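# Switch the console lever to the CYCLE setting

## Task

Set the console's lever to CYCLE. Every other control on the console has to finish in its original state, or the task fails. The console is loose on the table, so it must not lift or tilt visibly and then fall back down. The lever has to stay at CYCLE without help; if a gripper is still holding it there at the end, it does not count.

## Robot and tools

ROBOT AND FRAME. Two FANUC CRX-5iA arms, left_arm and right_arm, each carry a Robotiq 2F-140 gripper. All positions use one scene frame. Its origin sits on the table top midway between the arms, +z is up, +x reaches out over the table, and left_arm is on the +y side. The base of left_arm is at (-0.024, +0.329, 0) m and the base of right_arm is at (-0.001, -0.339, 0) m, each turned slightly about z. The names left and right do not refer to sides of a camera picture. In each gripper's own axes the fingers point along +z and close along y. end_effector_position is the spot between the pads when they are shut. Closed fingertips stick out about 33 mm past it and open ones about 9 mm. Closing moves the tips roughly 24 mm farther from the arm, so keep that gap above any surface.

execute_actions(actions). actions is a list of actions. Each action is a table of 1 to 15 rows, and each row runs for one 1/30 s step. If a table has fewer than 15 rows, its last row repeats until 15 steps (0.5 s) have run. A row is one flat list of 18 numbers, each in [-1, 1], covering both arms even when only one moves. The order is left dx, dy, dz, rx, ry, rz, left gripper position, force_limit, speed, then the same nine for the right arm. dx to rz are an offset, not a pose. They are measured in that gripper's own axes from its measured pose when the action began; for the first action in a call, that is the last pose a result reported. Each row is taken from that same starting pose, not added to the row before it. The scale is 1.0 = 0.6 m or 180 degrees, and rx, ry, rz form a single rotation vector. On each step the commanded pose is cut back to within 70 mm and 16 degrees of the measured one, so a large offset may need several actions. Gripper position: +1 is fully open (140 mm), about -0.8 is where the pads touch, and -1 closes until something blocks the fingers. force_limit: -1 is about 14 N, 0 about 60 N, +1 about 107 N. speed: -1 is about 30 mm/s, 0 about 140, +1 about 250. A 0 in these slots is a real command. To leave a gripper alone, repeat its last three numbers. An empty list only returns the current state and images.

move(target, speed, stop_force, blocking). target is one 18-number row laid out as above. Its pose part is an offset in gripper axes from the pose in the latest result that showed one. Each gripper follows a straight path, and all paths finish together within 0.5 to 10 s; anything longer is stopped at 10 s. Paths do not avoid obstacles or the other arm. speed is in m/s, from 0.002 to 0.5 (default 0.25); turning is capped at twice that value in rad/s. stop_force is an optional single value from 20 to 80 N for both arms. An arm's path ends once it senses that much extra resistance for two steps; it then backs off two steps and holds. It cannot be used in the first 0.2 s. It is unreliable if the gripper rotates during the move. Leave it out when pulling away from a contact. An arm whose target is within 1.5 mm and 0.5 degrees counts as still. Pressing can briefly overshoot the set value, and fast moves can fault anyway, so approach slowly. blocking=false returns after 0.5 s while the arm keeps moving; it cannot be combined with stop_force. Before sending anything else, call wait or stop. The result adds a move: line whose ending is done, off_target, moving, held, fault or contact. limits=paced means the pose was clipped. limits=held means steps were blocked, and the arm may then catch up quickly. The result also gives each gripper's remaining distance to its target.

wait(seconds 0 to 10) lets the scene run while the last commands are held. stop() brakes a running move; the fingers keep going. zoom_image(camera, region [x0, y0, x1, y1] in pixels, at most 504x504) gives a closer look at the latest image. The cameras are cam_head_left, cam_head_right, cam_left_wrist and cam_right_wrist, each 504x504; calibration values are supplied but may be a little off. read_manual(section "licences") returns only licence text. finished_scene(scene) ends the current scene permanently and reports success; call it only once the lever is resting at CYCLE with nothing holding it.

RESULTS. The state line gives each gripper's position in metres and its quat_wxyz in the scene frame; at long reach these can be slightly off. Hand target lines show where the controller is now steering each gripper. A pose unreachable line means the clearance check changed or blocked a command. Step readings list positions, and HELD marks steps that were held back. object_status: 0 moving, 1 blocked while opening, 2 blocked while closing (a grip), 3 at the requested position or pads together. position_measured runs from 3 (open) to 230 (pads together). While status is 2, a new force_limit only applies after a new position value, for example -1 changed to -0.98.

AVOID. A joint torque reaching its limit (145 N m for waist, shoulder and elbow, 36.4 N m for the three wrist joints) or an outside force of 150 N freezes that arm for 10 s and drops the rest of the call. The arms are stiff, so aiming even slightly beyond a firm surface can fault; use low speed and stop_force. Motor heat can bring MOTOR HOT warnings and then an OVER-TEMPERATURE FAULT. Do not let the arms bump each other. Do not knock anything off the table. Do not shift any other control. Do not lift or tip the loose console. An idle arm should get the offset back to its wanted pose in the first call and zeros after that.

Each tool is called as name([rows], argument=value, ...), one row to a line, values as JSON.

## Session

execute_actions(actions=[])

Scene clock: 0.00 s.
left_arm: end_effector_position=(+0.7674, +0.5003, +0.2741) position_measured=3 object_status=3 end_effector_quat_wxyz=(+0.106, +0.825, -0.436, +0.342) | right_arm: end_effector_position=(+0.2266, -0.6782, +0.2461) position_measured=3 object_status=3 end_effector_quat_wxyz=(-0.053, +0.704, -0.648, -0.286)
Joint positions: left_arm=[ 0.83   0.707  0.603  0.737 -1.394 -0.146] | right_arm=[-0.827  0.41   0.402 -0.118 -2.143  0.797]
Joint velocities: left_arm=[ 0.    -0.002  0.001 -0.001 -0.001  0.   ] | right_arm=[-0.001 -0.001  0.    -0.     0.     0.001]
Hand target (left_arm): +0.767, +0.500, +0.274; +0.106, +0.825, -0.436, +0.342
Hand target (right_arm): +0.227, -0.678, +0.246; -0.053, +0.704, -0.648, -0.286

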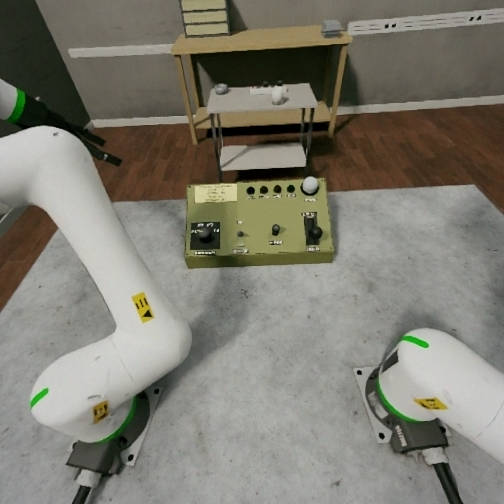

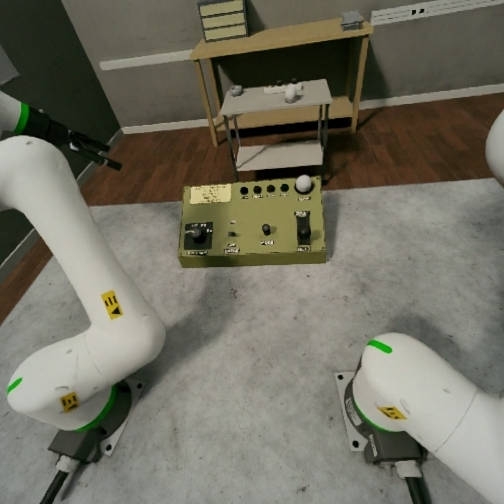

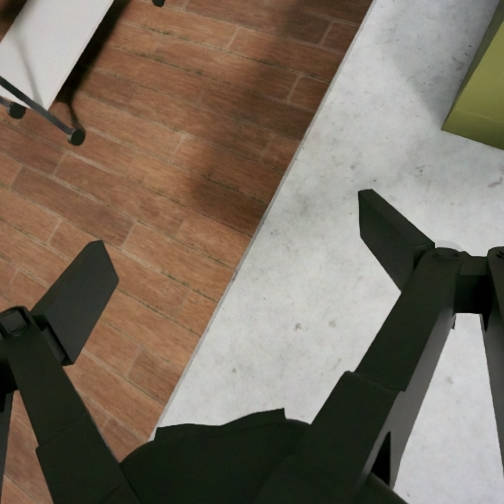

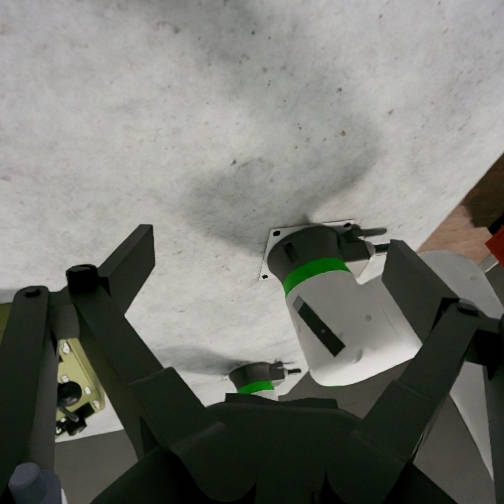

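zoom_image(camera="cam_head_left", region=[180, 165, 340, 275])

zoom_image(camera="cam_head_right", region=[175, 165, 335, 275])

zoom_image(camera="cam_head_left", region=[290, 200, 340, 260])

zoom_image(camera="cam_head_left", region=[188, 178, 248, 208])

Region (180, 165, 340, 275) of cam_head_left's 504x504 image, scaled by 3.150, with more detail than that image has; it fills the top 346 rows of this view, and the rest is white.

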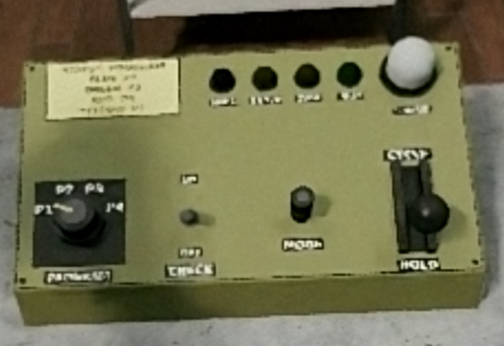

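Region (175, 165, 335, 275) of cam_head_right's 504x504 image, scaled by 3.150, with more detail than that image has; it fills the top 346 rows of this view, and the rest is white.

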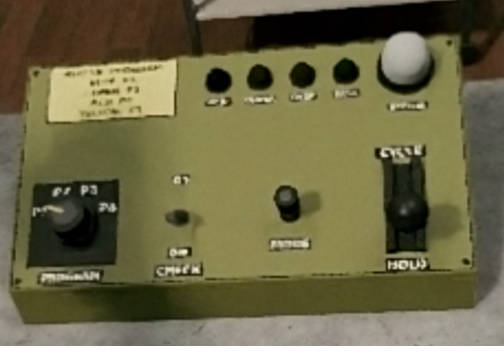

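Region (290, 200, 340, 260) of cam_head_left's 504x504 image, scaled by 8.400, with more detail than that image has.

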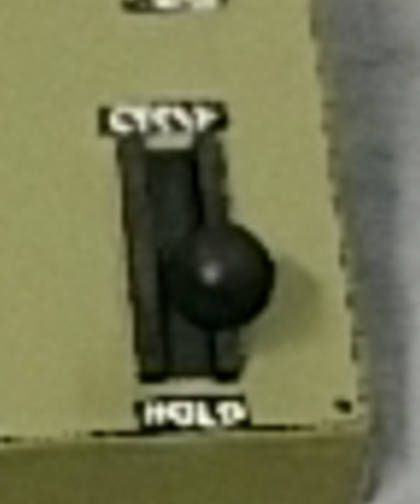

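Region (188, 178, 248, 208) of cam_head_left's 504x504 image, scaled by 8.400, with more detail than that image has.

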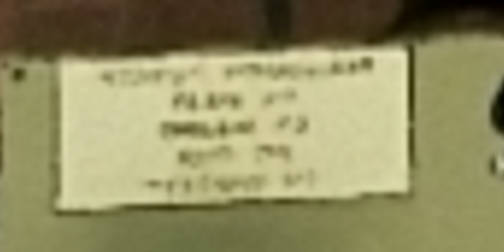

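move(target=[0.324,0.401,0.386,-0.168,0.032,0.123,-1,0,0.5,-0.747,-0.463,0.15,0.1066,0.155,0.026,0.1,1,0], speed=0.3)

Scene clock: 22.80 s.
left_arm: end_effector_position=(+0.7617, +0.1218, +0.1997) position_measured=233 object_status=3 end_effector_quat_wxyz=(+0.271, +0.653, -0.652, +0.272) | right_arm: end_effector_position=(+0.4578, -0.1986, +0.3007) position_measured=117 object_status=3 end_effector_quat_wxyz=(-0.001, +0.707, -0.708, -0.001)
Joint positions: left_arm=[ 0.371  0.993  0.881  0.774 -1.614 -0.203] | right_arm=[ 0.489  0.09   0.24  -0.003 -1.72  -0.57 ]
Joint velocities: left_arm=[-0.002  0.006  0.012 -0.001 -0.006  0.003] | right_arm=[ 0.002  0.004  0.004  0.002 -0.004 -0.001]
Hand target (left_arm): +0.762, +0.122, +0.200; +0.271, +0.653, -0.653, +0.272
Hand target (right_arm): +0.458, -0.199, +0.301; -0.000, +0.707, -0.708, -0.001
Off the commanded pose (left_arm): 0.001 m, 0 deg.
Off the commanded pose (right_arm): 0.002 m, 0 deg.
move: done
camera_calibration (this result's frames):
cam_left_wrist: T_world_to_cam=[[-0.979, 0.177056, -0.101046, 0.732247], [0.199393, 0.934842, -0.29379, -0.209635], [0.0424449, -0.307768, -0.950514, 0.381286], [0, 0, 0, 1]] pos_world=[0.742486, 0.183675, 0.374819]
cam_right_wrist: T_world_to_cam=[[-0.997791, -0.0504228, -0.0432555, 0.47413], [-0.063523, 0.914756, 0.398983, 0.09544], [0.0194504, 0.400849, -0.915938, 0.545262], [0, 0, 0, 1]] pos_world=[0.46854, -0.281965, 0.481856]

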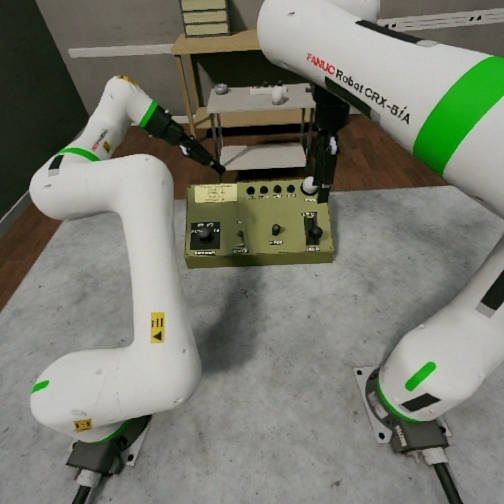

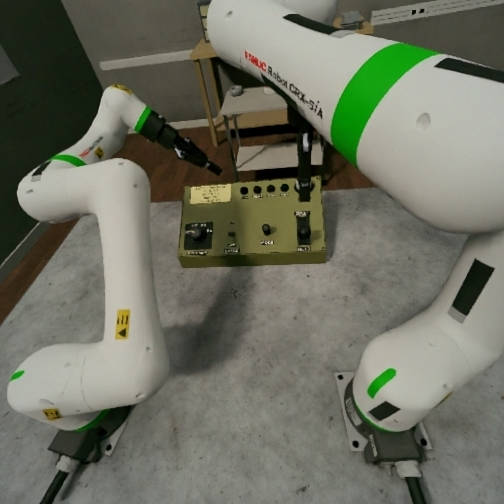

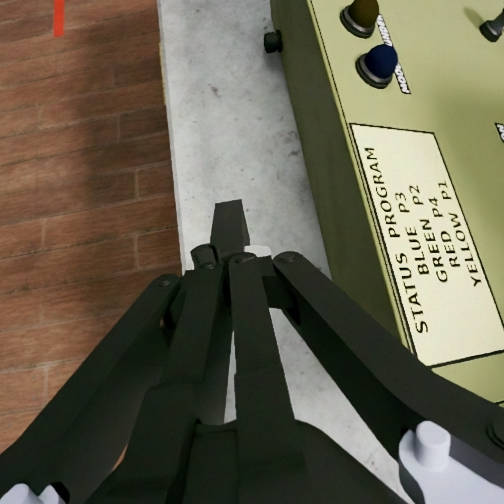

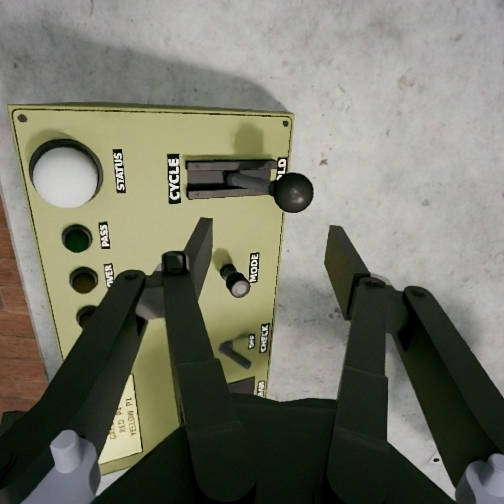

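move(target=[0.147,0.05,0.23,0,0,0,-1,0,0.5,0.003,0.022,0.16,0,0,0,0.1,1,0], speed=0.15)

Scene clock: 30.63 s.
left_arm: end_effector_position=(+0.7325, -0.0381, +0.1645) position_measured=233 object_status=3 end_effector_quat_wxyz=(+0.271, +0.654, -0.652, +0.272) | right_arm: end_effector_position=(+0.4443, -0.2004, +0.2048) position_measured=117 object_status=3 end_effector_quat_wxyz=(-0.001, +0.707, -0.708, -0.002)
Joint positions: left_arm=[ 0.161  0.895  0.621  0.811 -1.355 -0.173] | right_arm=[ 0.502  0.048 -0.029 -0.003 -1.494 -0.582]
Joint velocities: left_arm=[-0.002  0.001 -0.002 -0.001  0.002  0.001] | right_arm=[-0.001  0.001 -0.002  0.001  0.     0.   ]
Hand target (left_arm): +0.733, -0.038, +0.164; +0.271, +0.654, -0.652, +0.272
Hand target (right_arm): +0.444, -0.200, +0.205; -0.001, +0.707, -0.708, -0.002
Off the commanded pose (left_arm): 0.001 m, 0 deg.
Off the commanded pose (right_arm): 0.000 m, 0 deg.
move: done
camera_calibration (this result's frames):
cam_left_wrist: T_world_to_cam=[[-0.979091, 0.176764, -0.100676, 0.728434], [0.199, 0.934919, -0.293812, -0.0643615], [0.0421887, -0.307703, -0.950547, 0.300044], [0, 0, 0, 1]] pos_world=[0.713353, 0.0237366, 0.339632]
cam_right_wrist: T_world_to_cam=[[-0.997816, -0.0500001, -0.0431637, 0.456522], [-0.0631009, 0.914739, 0.399088, 0.13429], [0.0195291, 0.40094, -0.915896, 0.458346], [0, 0, 0, 1]] pos_world=[0.455047, -0.283783, 0.385909]

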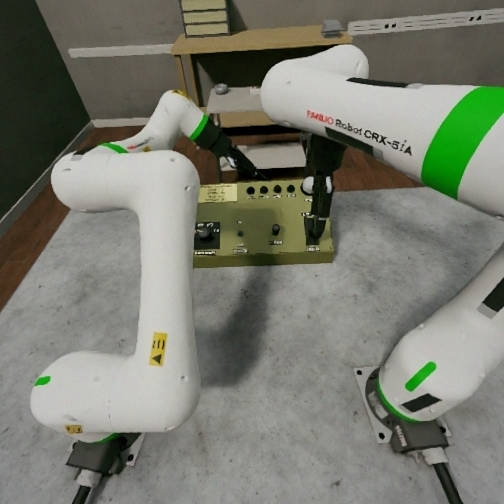

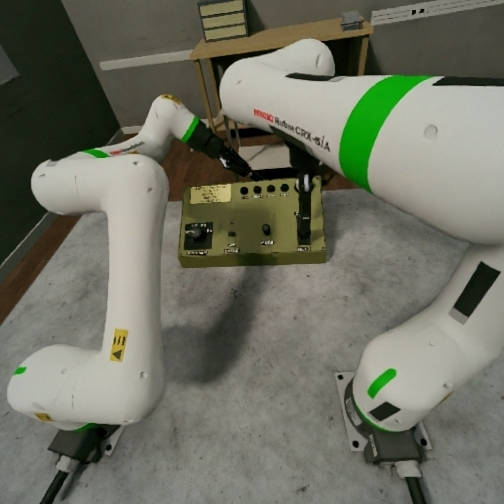

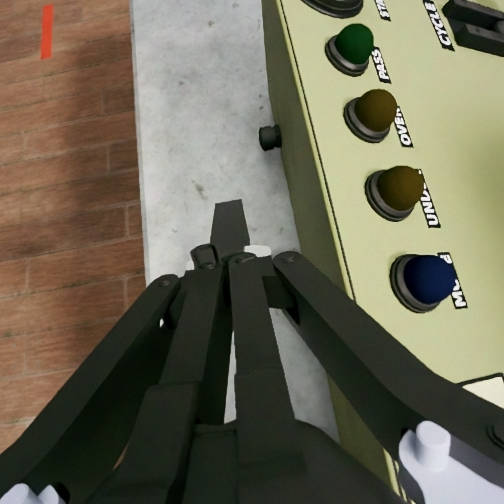

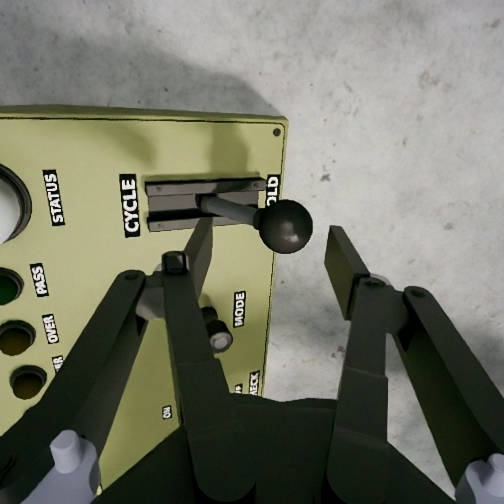

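move(target=[0,0.02,0,0,0,0,-1,0,0.5,0,0.028,0.02,0.111,0,0,0.1,1,0], speed=0.2)

move(target=[0,0.02,0,0,0,0,-1,0,0.5,0,0,0.067,0,0,0,0.1,1,0], speed=0.06)

Scene clock: 40.87 s.
left_arm: end_effector_position=(+0.7206, -0.0382, +0.1645) position_measured=233 object_status=3 end_effector_quat_wxyz=(+0.271, +0.654, -0.652, +0.272) | right_arm: end_effector_position=(+0.4274, -0.2005, +0.1928) position_measured=117 object_status=3 end_effector_quat_wxyz=(-0.123, +0.696, -0.697, +0.120)
Joint positions: left_arm=[ 0.16   0.853  0.548  0.817 -1.332 -0.195] | right_arm=[ 0.721 -0.287 -0.483  0.269 -1.139 -0.886]
Joint velocities: left_arm=[ 0.     0.001  0.    -0.001 -0.    -0.   ] | right_arm=[ 0.004 -0.004 -0.006  0.006  0.004 -0.008]
Hand target (left_arm): +0.721, -0.038, +0.165; +0.271, +0.654, -0.652, +0.272
Hand target (right_arm): +0.427, -0.200, +0.193; -0.123, +0.696, -0.697, +0.121
Off the commanded pose (left_arm): 0.000 m, 0 deg.
Off the commanded pose (right_arm): 0.000 m, 0 deg.
move: done
camera_calibration (this result's frames):
cam_left_wrist: T_world_to_cam=[[-0.979102, 0.176698, -0.100684, 0.716725], [0.198942, 0.934919, -0.293851, -0.0618689], [0.0422088, -0.30774, -0.950534, 0.300505], [0, 0, 0, 1]] pos_world=[0.701372, 0.023676, 0.339623]
cam_right_wrist: T_world_to_cam=[[-0.923399, -0.0492473, -0.380668, 0.472458], [-0.194899, 0.914534, 0.35446, 0.203001], [0.330678, 0.4015, -0.854078, 0.302956], [0, 0, 0, 1]] pos_world=[0.375652, -0.28402, 0.366643]

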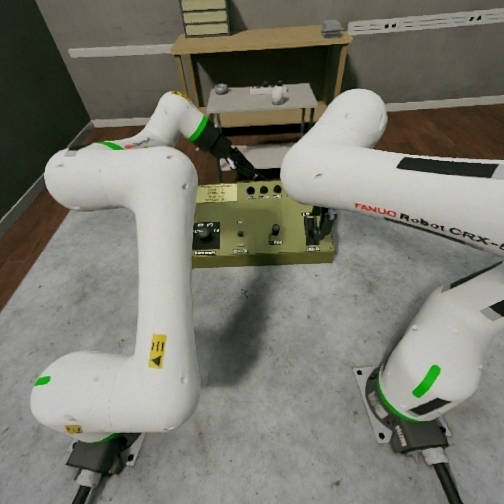

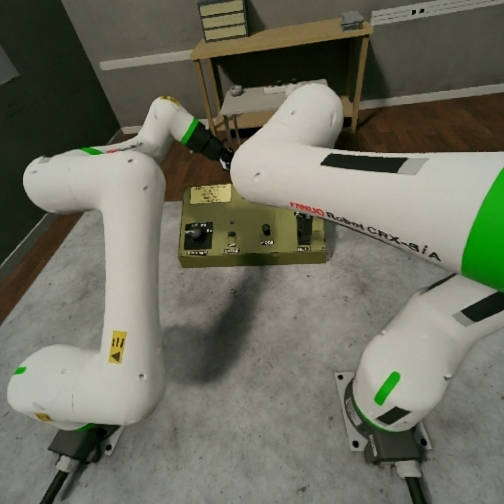

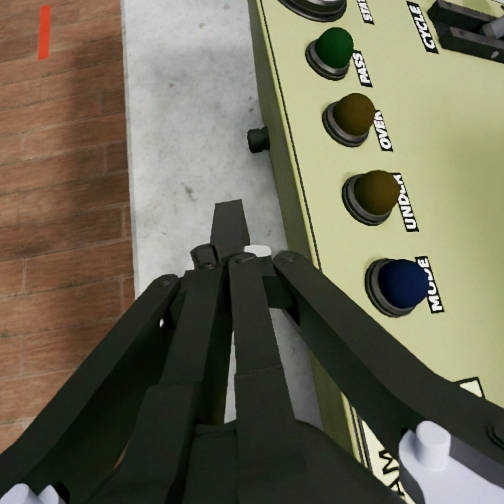

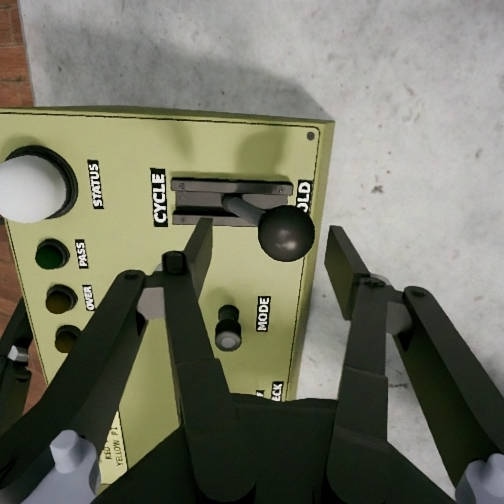

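Scene clock: 41.87 s.
left_arm: end_effector_position=(+0.7086, -0.0383, +0.1645) position_measured=233 object_status=3 end_effector_quat_wxyz=(+0.271, +0.654, -0.652, +0.272) | right_arm: end_effector_position=(+0.4410, -0.2005, +0.1551) position_measured=117 object_status=3 end_effector_quat_wxyz=(-0.123, +0.696, -0.697, +0.120)
Joint positions: left_arm=[ 0.159  0.814  0.481  0.822 -1.312 -0.215] | right_arm=[ 0.69  -0.235 -0.535  0.276 -1.031 -0.885]
Joint velocities: left_arm=[ 0.    -0.001 -0.001 -0.     0.001 -0.001] | right_arm=[-0.002  0.003 -0.001  0.     0.002  0.001]
Hand target (left_arm): +0.709, -0.038, +0.165; +0.271, +0.654, -0.652, +0.272
Hand target (right_arm): +0.441, -0.200, +0.155; -0.123, +0.696, -0.697, +0.120
Off the commanded pose (left_arm): 0.000 m, 0 deg.
Off the commanded pose (right_arm): 0.000 m, 0 deg.
move: done
camera_calibration (this result's frames):
cam_left_wrist: T_world_to_cam=[[-0.979112, 0.176644, -0.10068, 0.705031], [0.198891, 0.93492, -0.293883, -0.0593904], [0.0422155, -0.307769, -0.950524, 0.300972], [0, 0, 0, 1]] pos_world=[0.689411, 0.0236157, 0.339611]
cam_right_wrist: T_world_to_cam=[[-0.923378, -0.0492269, -0.380724, 0.470676], [-0.194892, 0.914548, 0.354427, 0.21902], [0.330743, 0.401471, -0.854067, 0.266215], [0, 0, 0, 1]] pos_world=[0.389249, -0.284012, 0.328936]

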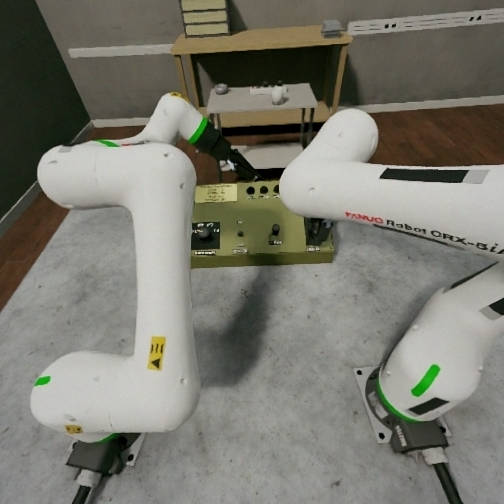

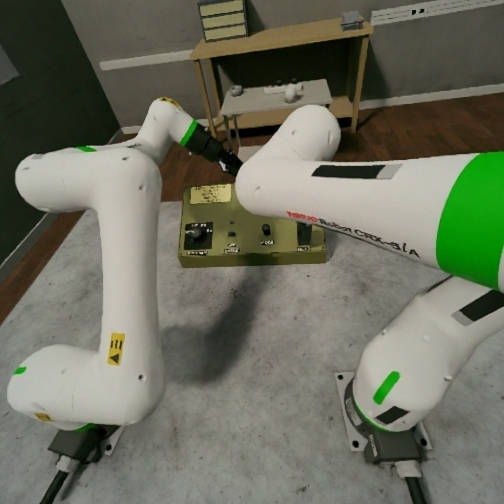

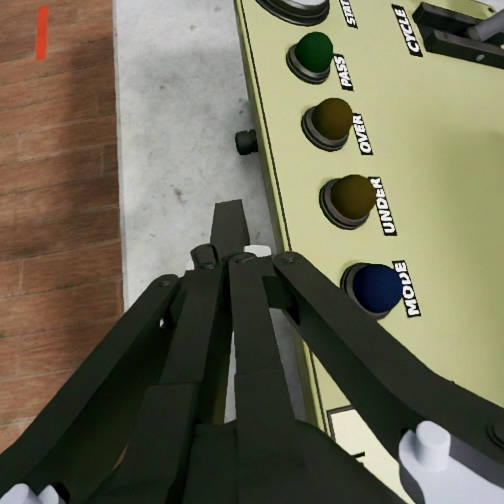

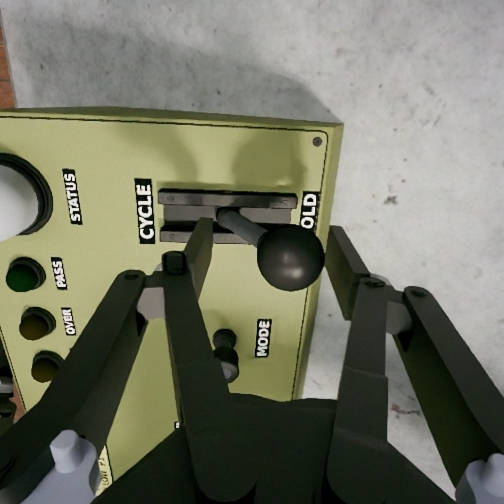

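move(target=[-0.018,0.02,0.018,0,0,0,-1,0,0.5,0,-0.06,-0.017,0,0,0,0.1,1,0], speed=0.03)

Scene clock: 54.63 s.
left_arm: end_effector_position=(+0.7017, -0.0383, +0.1563) position_measured=233 object_status=3 end_effector_quat_wxyz=(+0.270, +0.654, -0.651, +0.275) | right_arm: end_effector_position=(+0.4714, -0.2004, +0.1769) position_measured=117 object_status=3 end_effector_quat_wxyz=(-0.123, +0.696, -0.697, +0.121)
Joint positions: left_arm=[ 0.157  0.789  0.417  0.835 -1.279 -0.247] | right_arm=[ 0.632 -0.168 -0.423  0.254 -1.06  -0.809]
Joint velocities: left_arm=[ 0.    -0.001  0.001  0.     0.     0.001] | right_arm=[-0.     0.001 -0.     0.    -0.001  0.002]
Hand target (left_arm): +0.700, -0.038, +0.154; +0.270, +0.654, -0.652, +0.273
Hand target (right_arm): +0.471, -0.200, +0.177; -0.123, +0.696, -0.697, +0.121
Off the commanded pose (left_arm): 0.009 m, 0 deg.
Off the commanded pose (right_arm): 0.000 m, 0 deg.
TORQUE FAULT: the external load on joint 4 (forearm roll) of the left arm reached its load limit, and that arm stopped for 10 seconds. That time counts as 19 of the actions that you can send in this scene. A torque fault stops only its own arm. That arm's remaining commands of this call were not run. That arm holds where it stopped, with its grip as last carried out, and accepts commands again: back off and push less far. That arm stops again, at the same cost, whenever a joint's load reaches its limit.
move: fault (left_arm)
camera_calibration (this result's frames):
cam_left_wrist: T_world_to_cam=[[-0.979217, 0.172805, -0.106176, 0.698265], [0.197019, 0.934746, -0.295691, -0.0588004], [0.0481502, -0.310464, -0.949365, 0.28902], [0, 0, 0, 1]] pos_world=[0.681421, 0.02403, 0.331138]
cam_right_wrist: T_world_to_cam=[[-0.923318, -0.0492564, -0.380863, 0.507099], [-0.194981, 0.914534, 0.354414, 0.217184], [0.330855, 0.401498, -0.85401, 0.274709], [0, 0, 0, 1]] pos_world=[0.419672, -0.28394, 0.350766]

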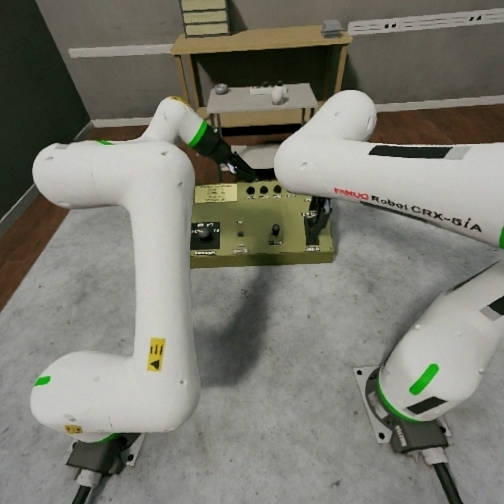

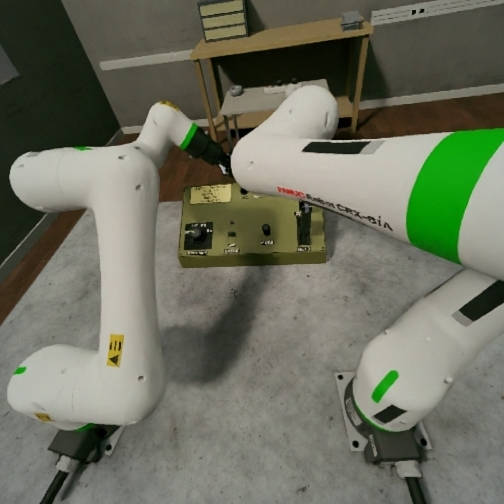

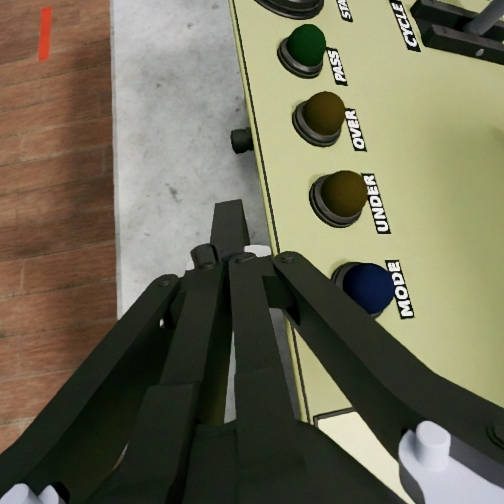

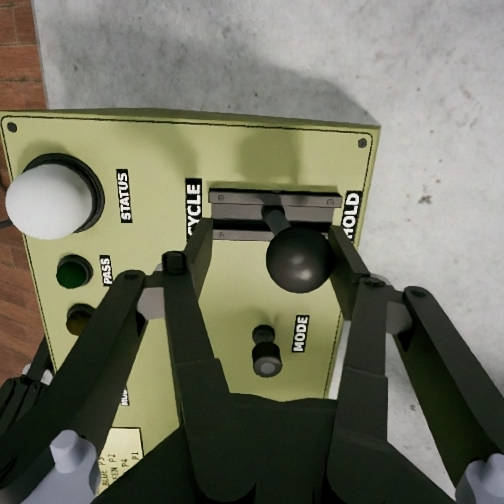

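My mistake on the left brace; ease it slightly and continue the throw.

move(target=[0.002,-0.001,-0.002,0,0,0,-1,0,0.5,0,-0.065,-0.005,0,0,0,0.1,1,0], speed=0.03)

Scene clock: 58.00 s.
left_arm: end_effector_position=(+0.7023, -0.0383, +0.1580) position_measured=233 object_status=3 end_effector_quat_wxyz=(+0.270, +0.654, -0.651, +0.275) | right_arm: end_effector_position=(+0.5071, -0.2003, +0.1930) position_measured=117 object_status=3 end_effector_quat_wxyz=(-0.123, +0.696, -0.697, +0.121)
Joint positions: left_arm=[ 0.158  0.79   0.423  0.834 -1.283 -0.244] | right_arm=[ 0.574 -0.086 -0.308  0.233 -1.079 -0.738]
Joint velocities: left_arm=[ 0.     0.002 -0.001 -0.001 -0.     0.   ] | right_arm=[-0.002  0.002  0.003 -0.     0.001 -0.   ]
Hand target (left_arm): +0.702, -0.038, +0.158; +0.270, +0.654, -0.651, +0.275
Hand target (right_arm): +0.507, -0.200, +0.193; -0.123, +0.696, -0.697, +0.121
Off the commanded pose (left_arm): 0.000 m, 0 deg.
Off the commanded pose (right_arm): 0.000 m, 0 deg.
move: done
camera_calibration (this result's frames):
cam_left_wrist: T_world_to_cam=[[-0.979219, 0.172844, -0.106094, 0.698986], [0.19703, 0.934749, -0.295673, -0.0584476], [0.0480663, -0.310433, -0.949379, 0.290613], [0, 0, 0, 1]] pos_world=[0.682008, 0.0240341, 0.332779]
cam_right_wrist: T_world_to_cam=[[-0.923256, -0.049271, -0.381013, 0.546131], [-0.195056, 0.914528, 0.354388, 0.218409], [0.330986, 0.40151, -0.853954, 0.276524], [0, 0, 0, 1]] pos_world=[0.455295, -0.28386, 0.36682]

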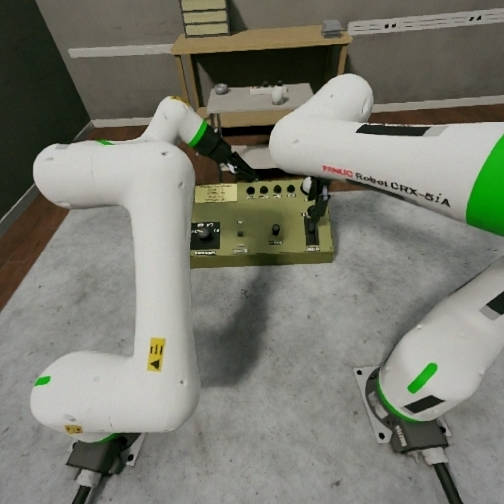

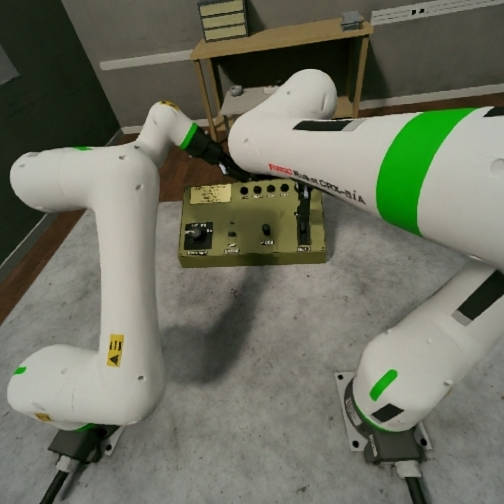

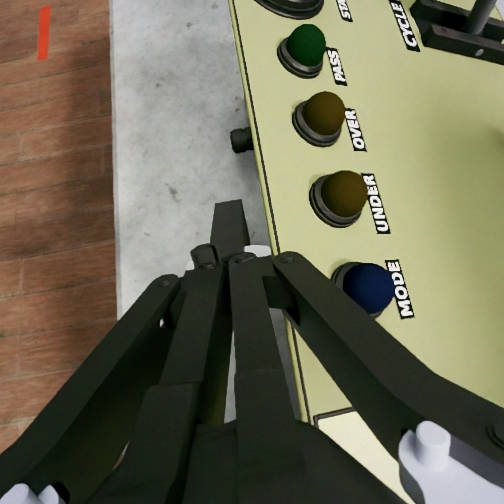

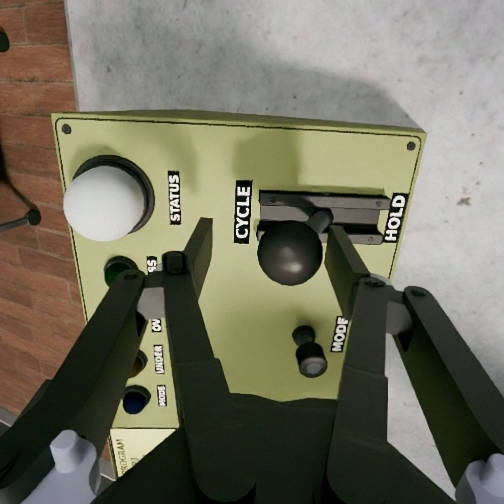

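move(target=[0.02,-0.03,-0.02,0,0,0,-1,0,0.5,0,0.005,-0.1,0,0,0,0.1,1,0], speed=0.15)

Scene clock: 60.97 s.
left_arm: end_effector_position=(+0.7201, -0.0381, +0.1750) position_measured=233 object_status=3 end_effector_quat_wxyz=(+0.270, +0.654, -0.651, +0.275) | right_arm: end_effector_position=(+0.4839, -0.2003, +0.2482) position_measured=117 object_status=3 end_effector_quat_wxyz=(-0.123, +0.696, -0.697, +0.121)
Joint positions: left_arm=[ 0.161  0.841  0.55   0.819 -1.337 -0.188] | right_arm=[ 0.612 -0.155 -0.239  0.23  -1.222 -0.743]
Joint velocities: left_arm=[-0.     0.004  0.003 -0.    -0.003  0.002] | right_arm=[ 0.002 -0.001  0.002 -0.    -0.005 -0.001]
Hand target (left_arm): +0.720, -0.038, +0.175; +0.270, +0.654, -0.651, +0.275
Hand target (right_arm): +0.484, -0.200, +0.248; -0.123, +0.696, -0.697, +0.121
Off the commanded pose (left_arm): 0.000 m, 0 deg.
Off the commanded pose (right_arm): 0.000 m, 0 deg.
move: done
camera_calibration (this result's frames):
cam_left_wrist: T_world_to_cam=[[-0.979194, 0.172981, -0.106098, 0.718189], [0.197158, 0.934749, -0.295589, -0.0572365], [0.0480441, -0.310357, -0.949405, 0.306022], [0, 0, 0, 1]] pos_world=[0.699828, 0.0242445, 0.349819]
cam_right_wrist: T_world_to_cam=[[-0.923279, -0.0495084, -0.380925, 0.545768], [-0.195249, 0.914488, 0.354385, 0.194412], [0.330807, 0.401572, -0.853995, 0.33151], [0, 0, 0, 1]] pos_world=[0.432189, -0.283892, 0.422108]

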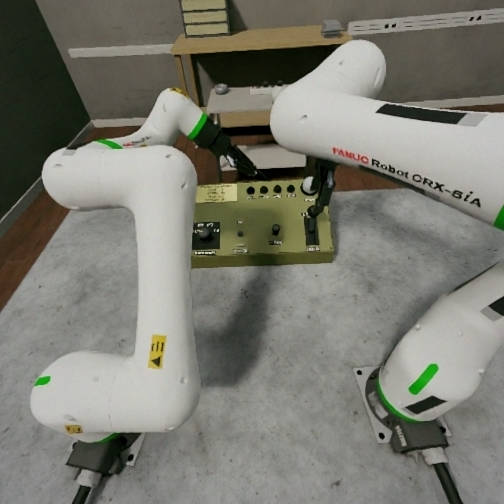

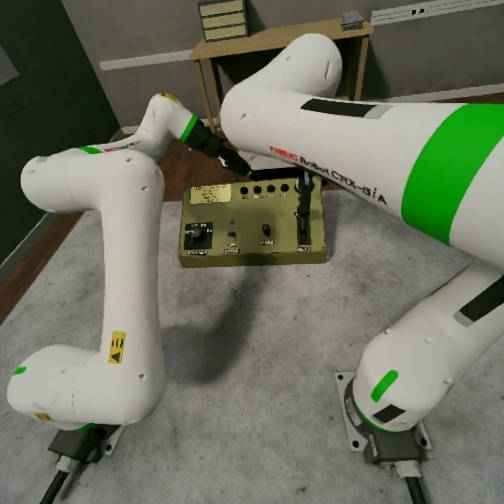

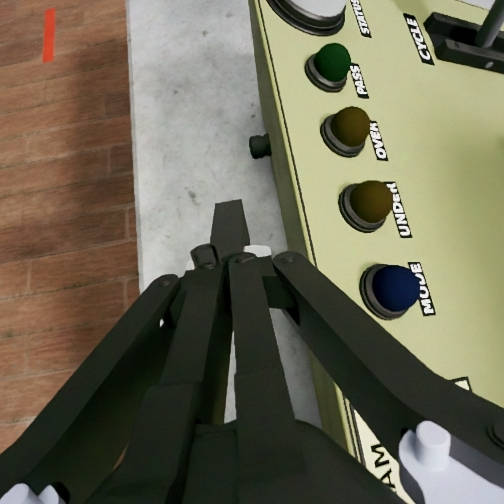

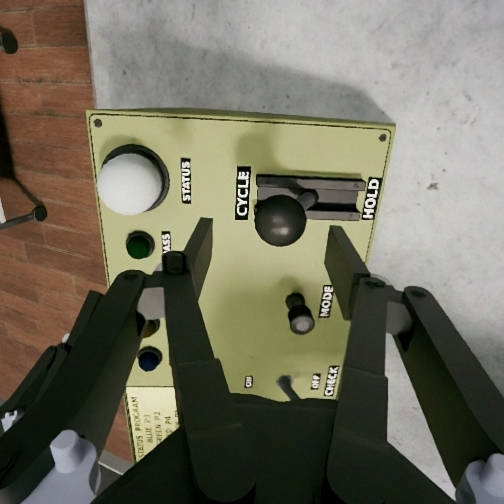

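finished_scene(scene=1)

The scene is finished: the task was done.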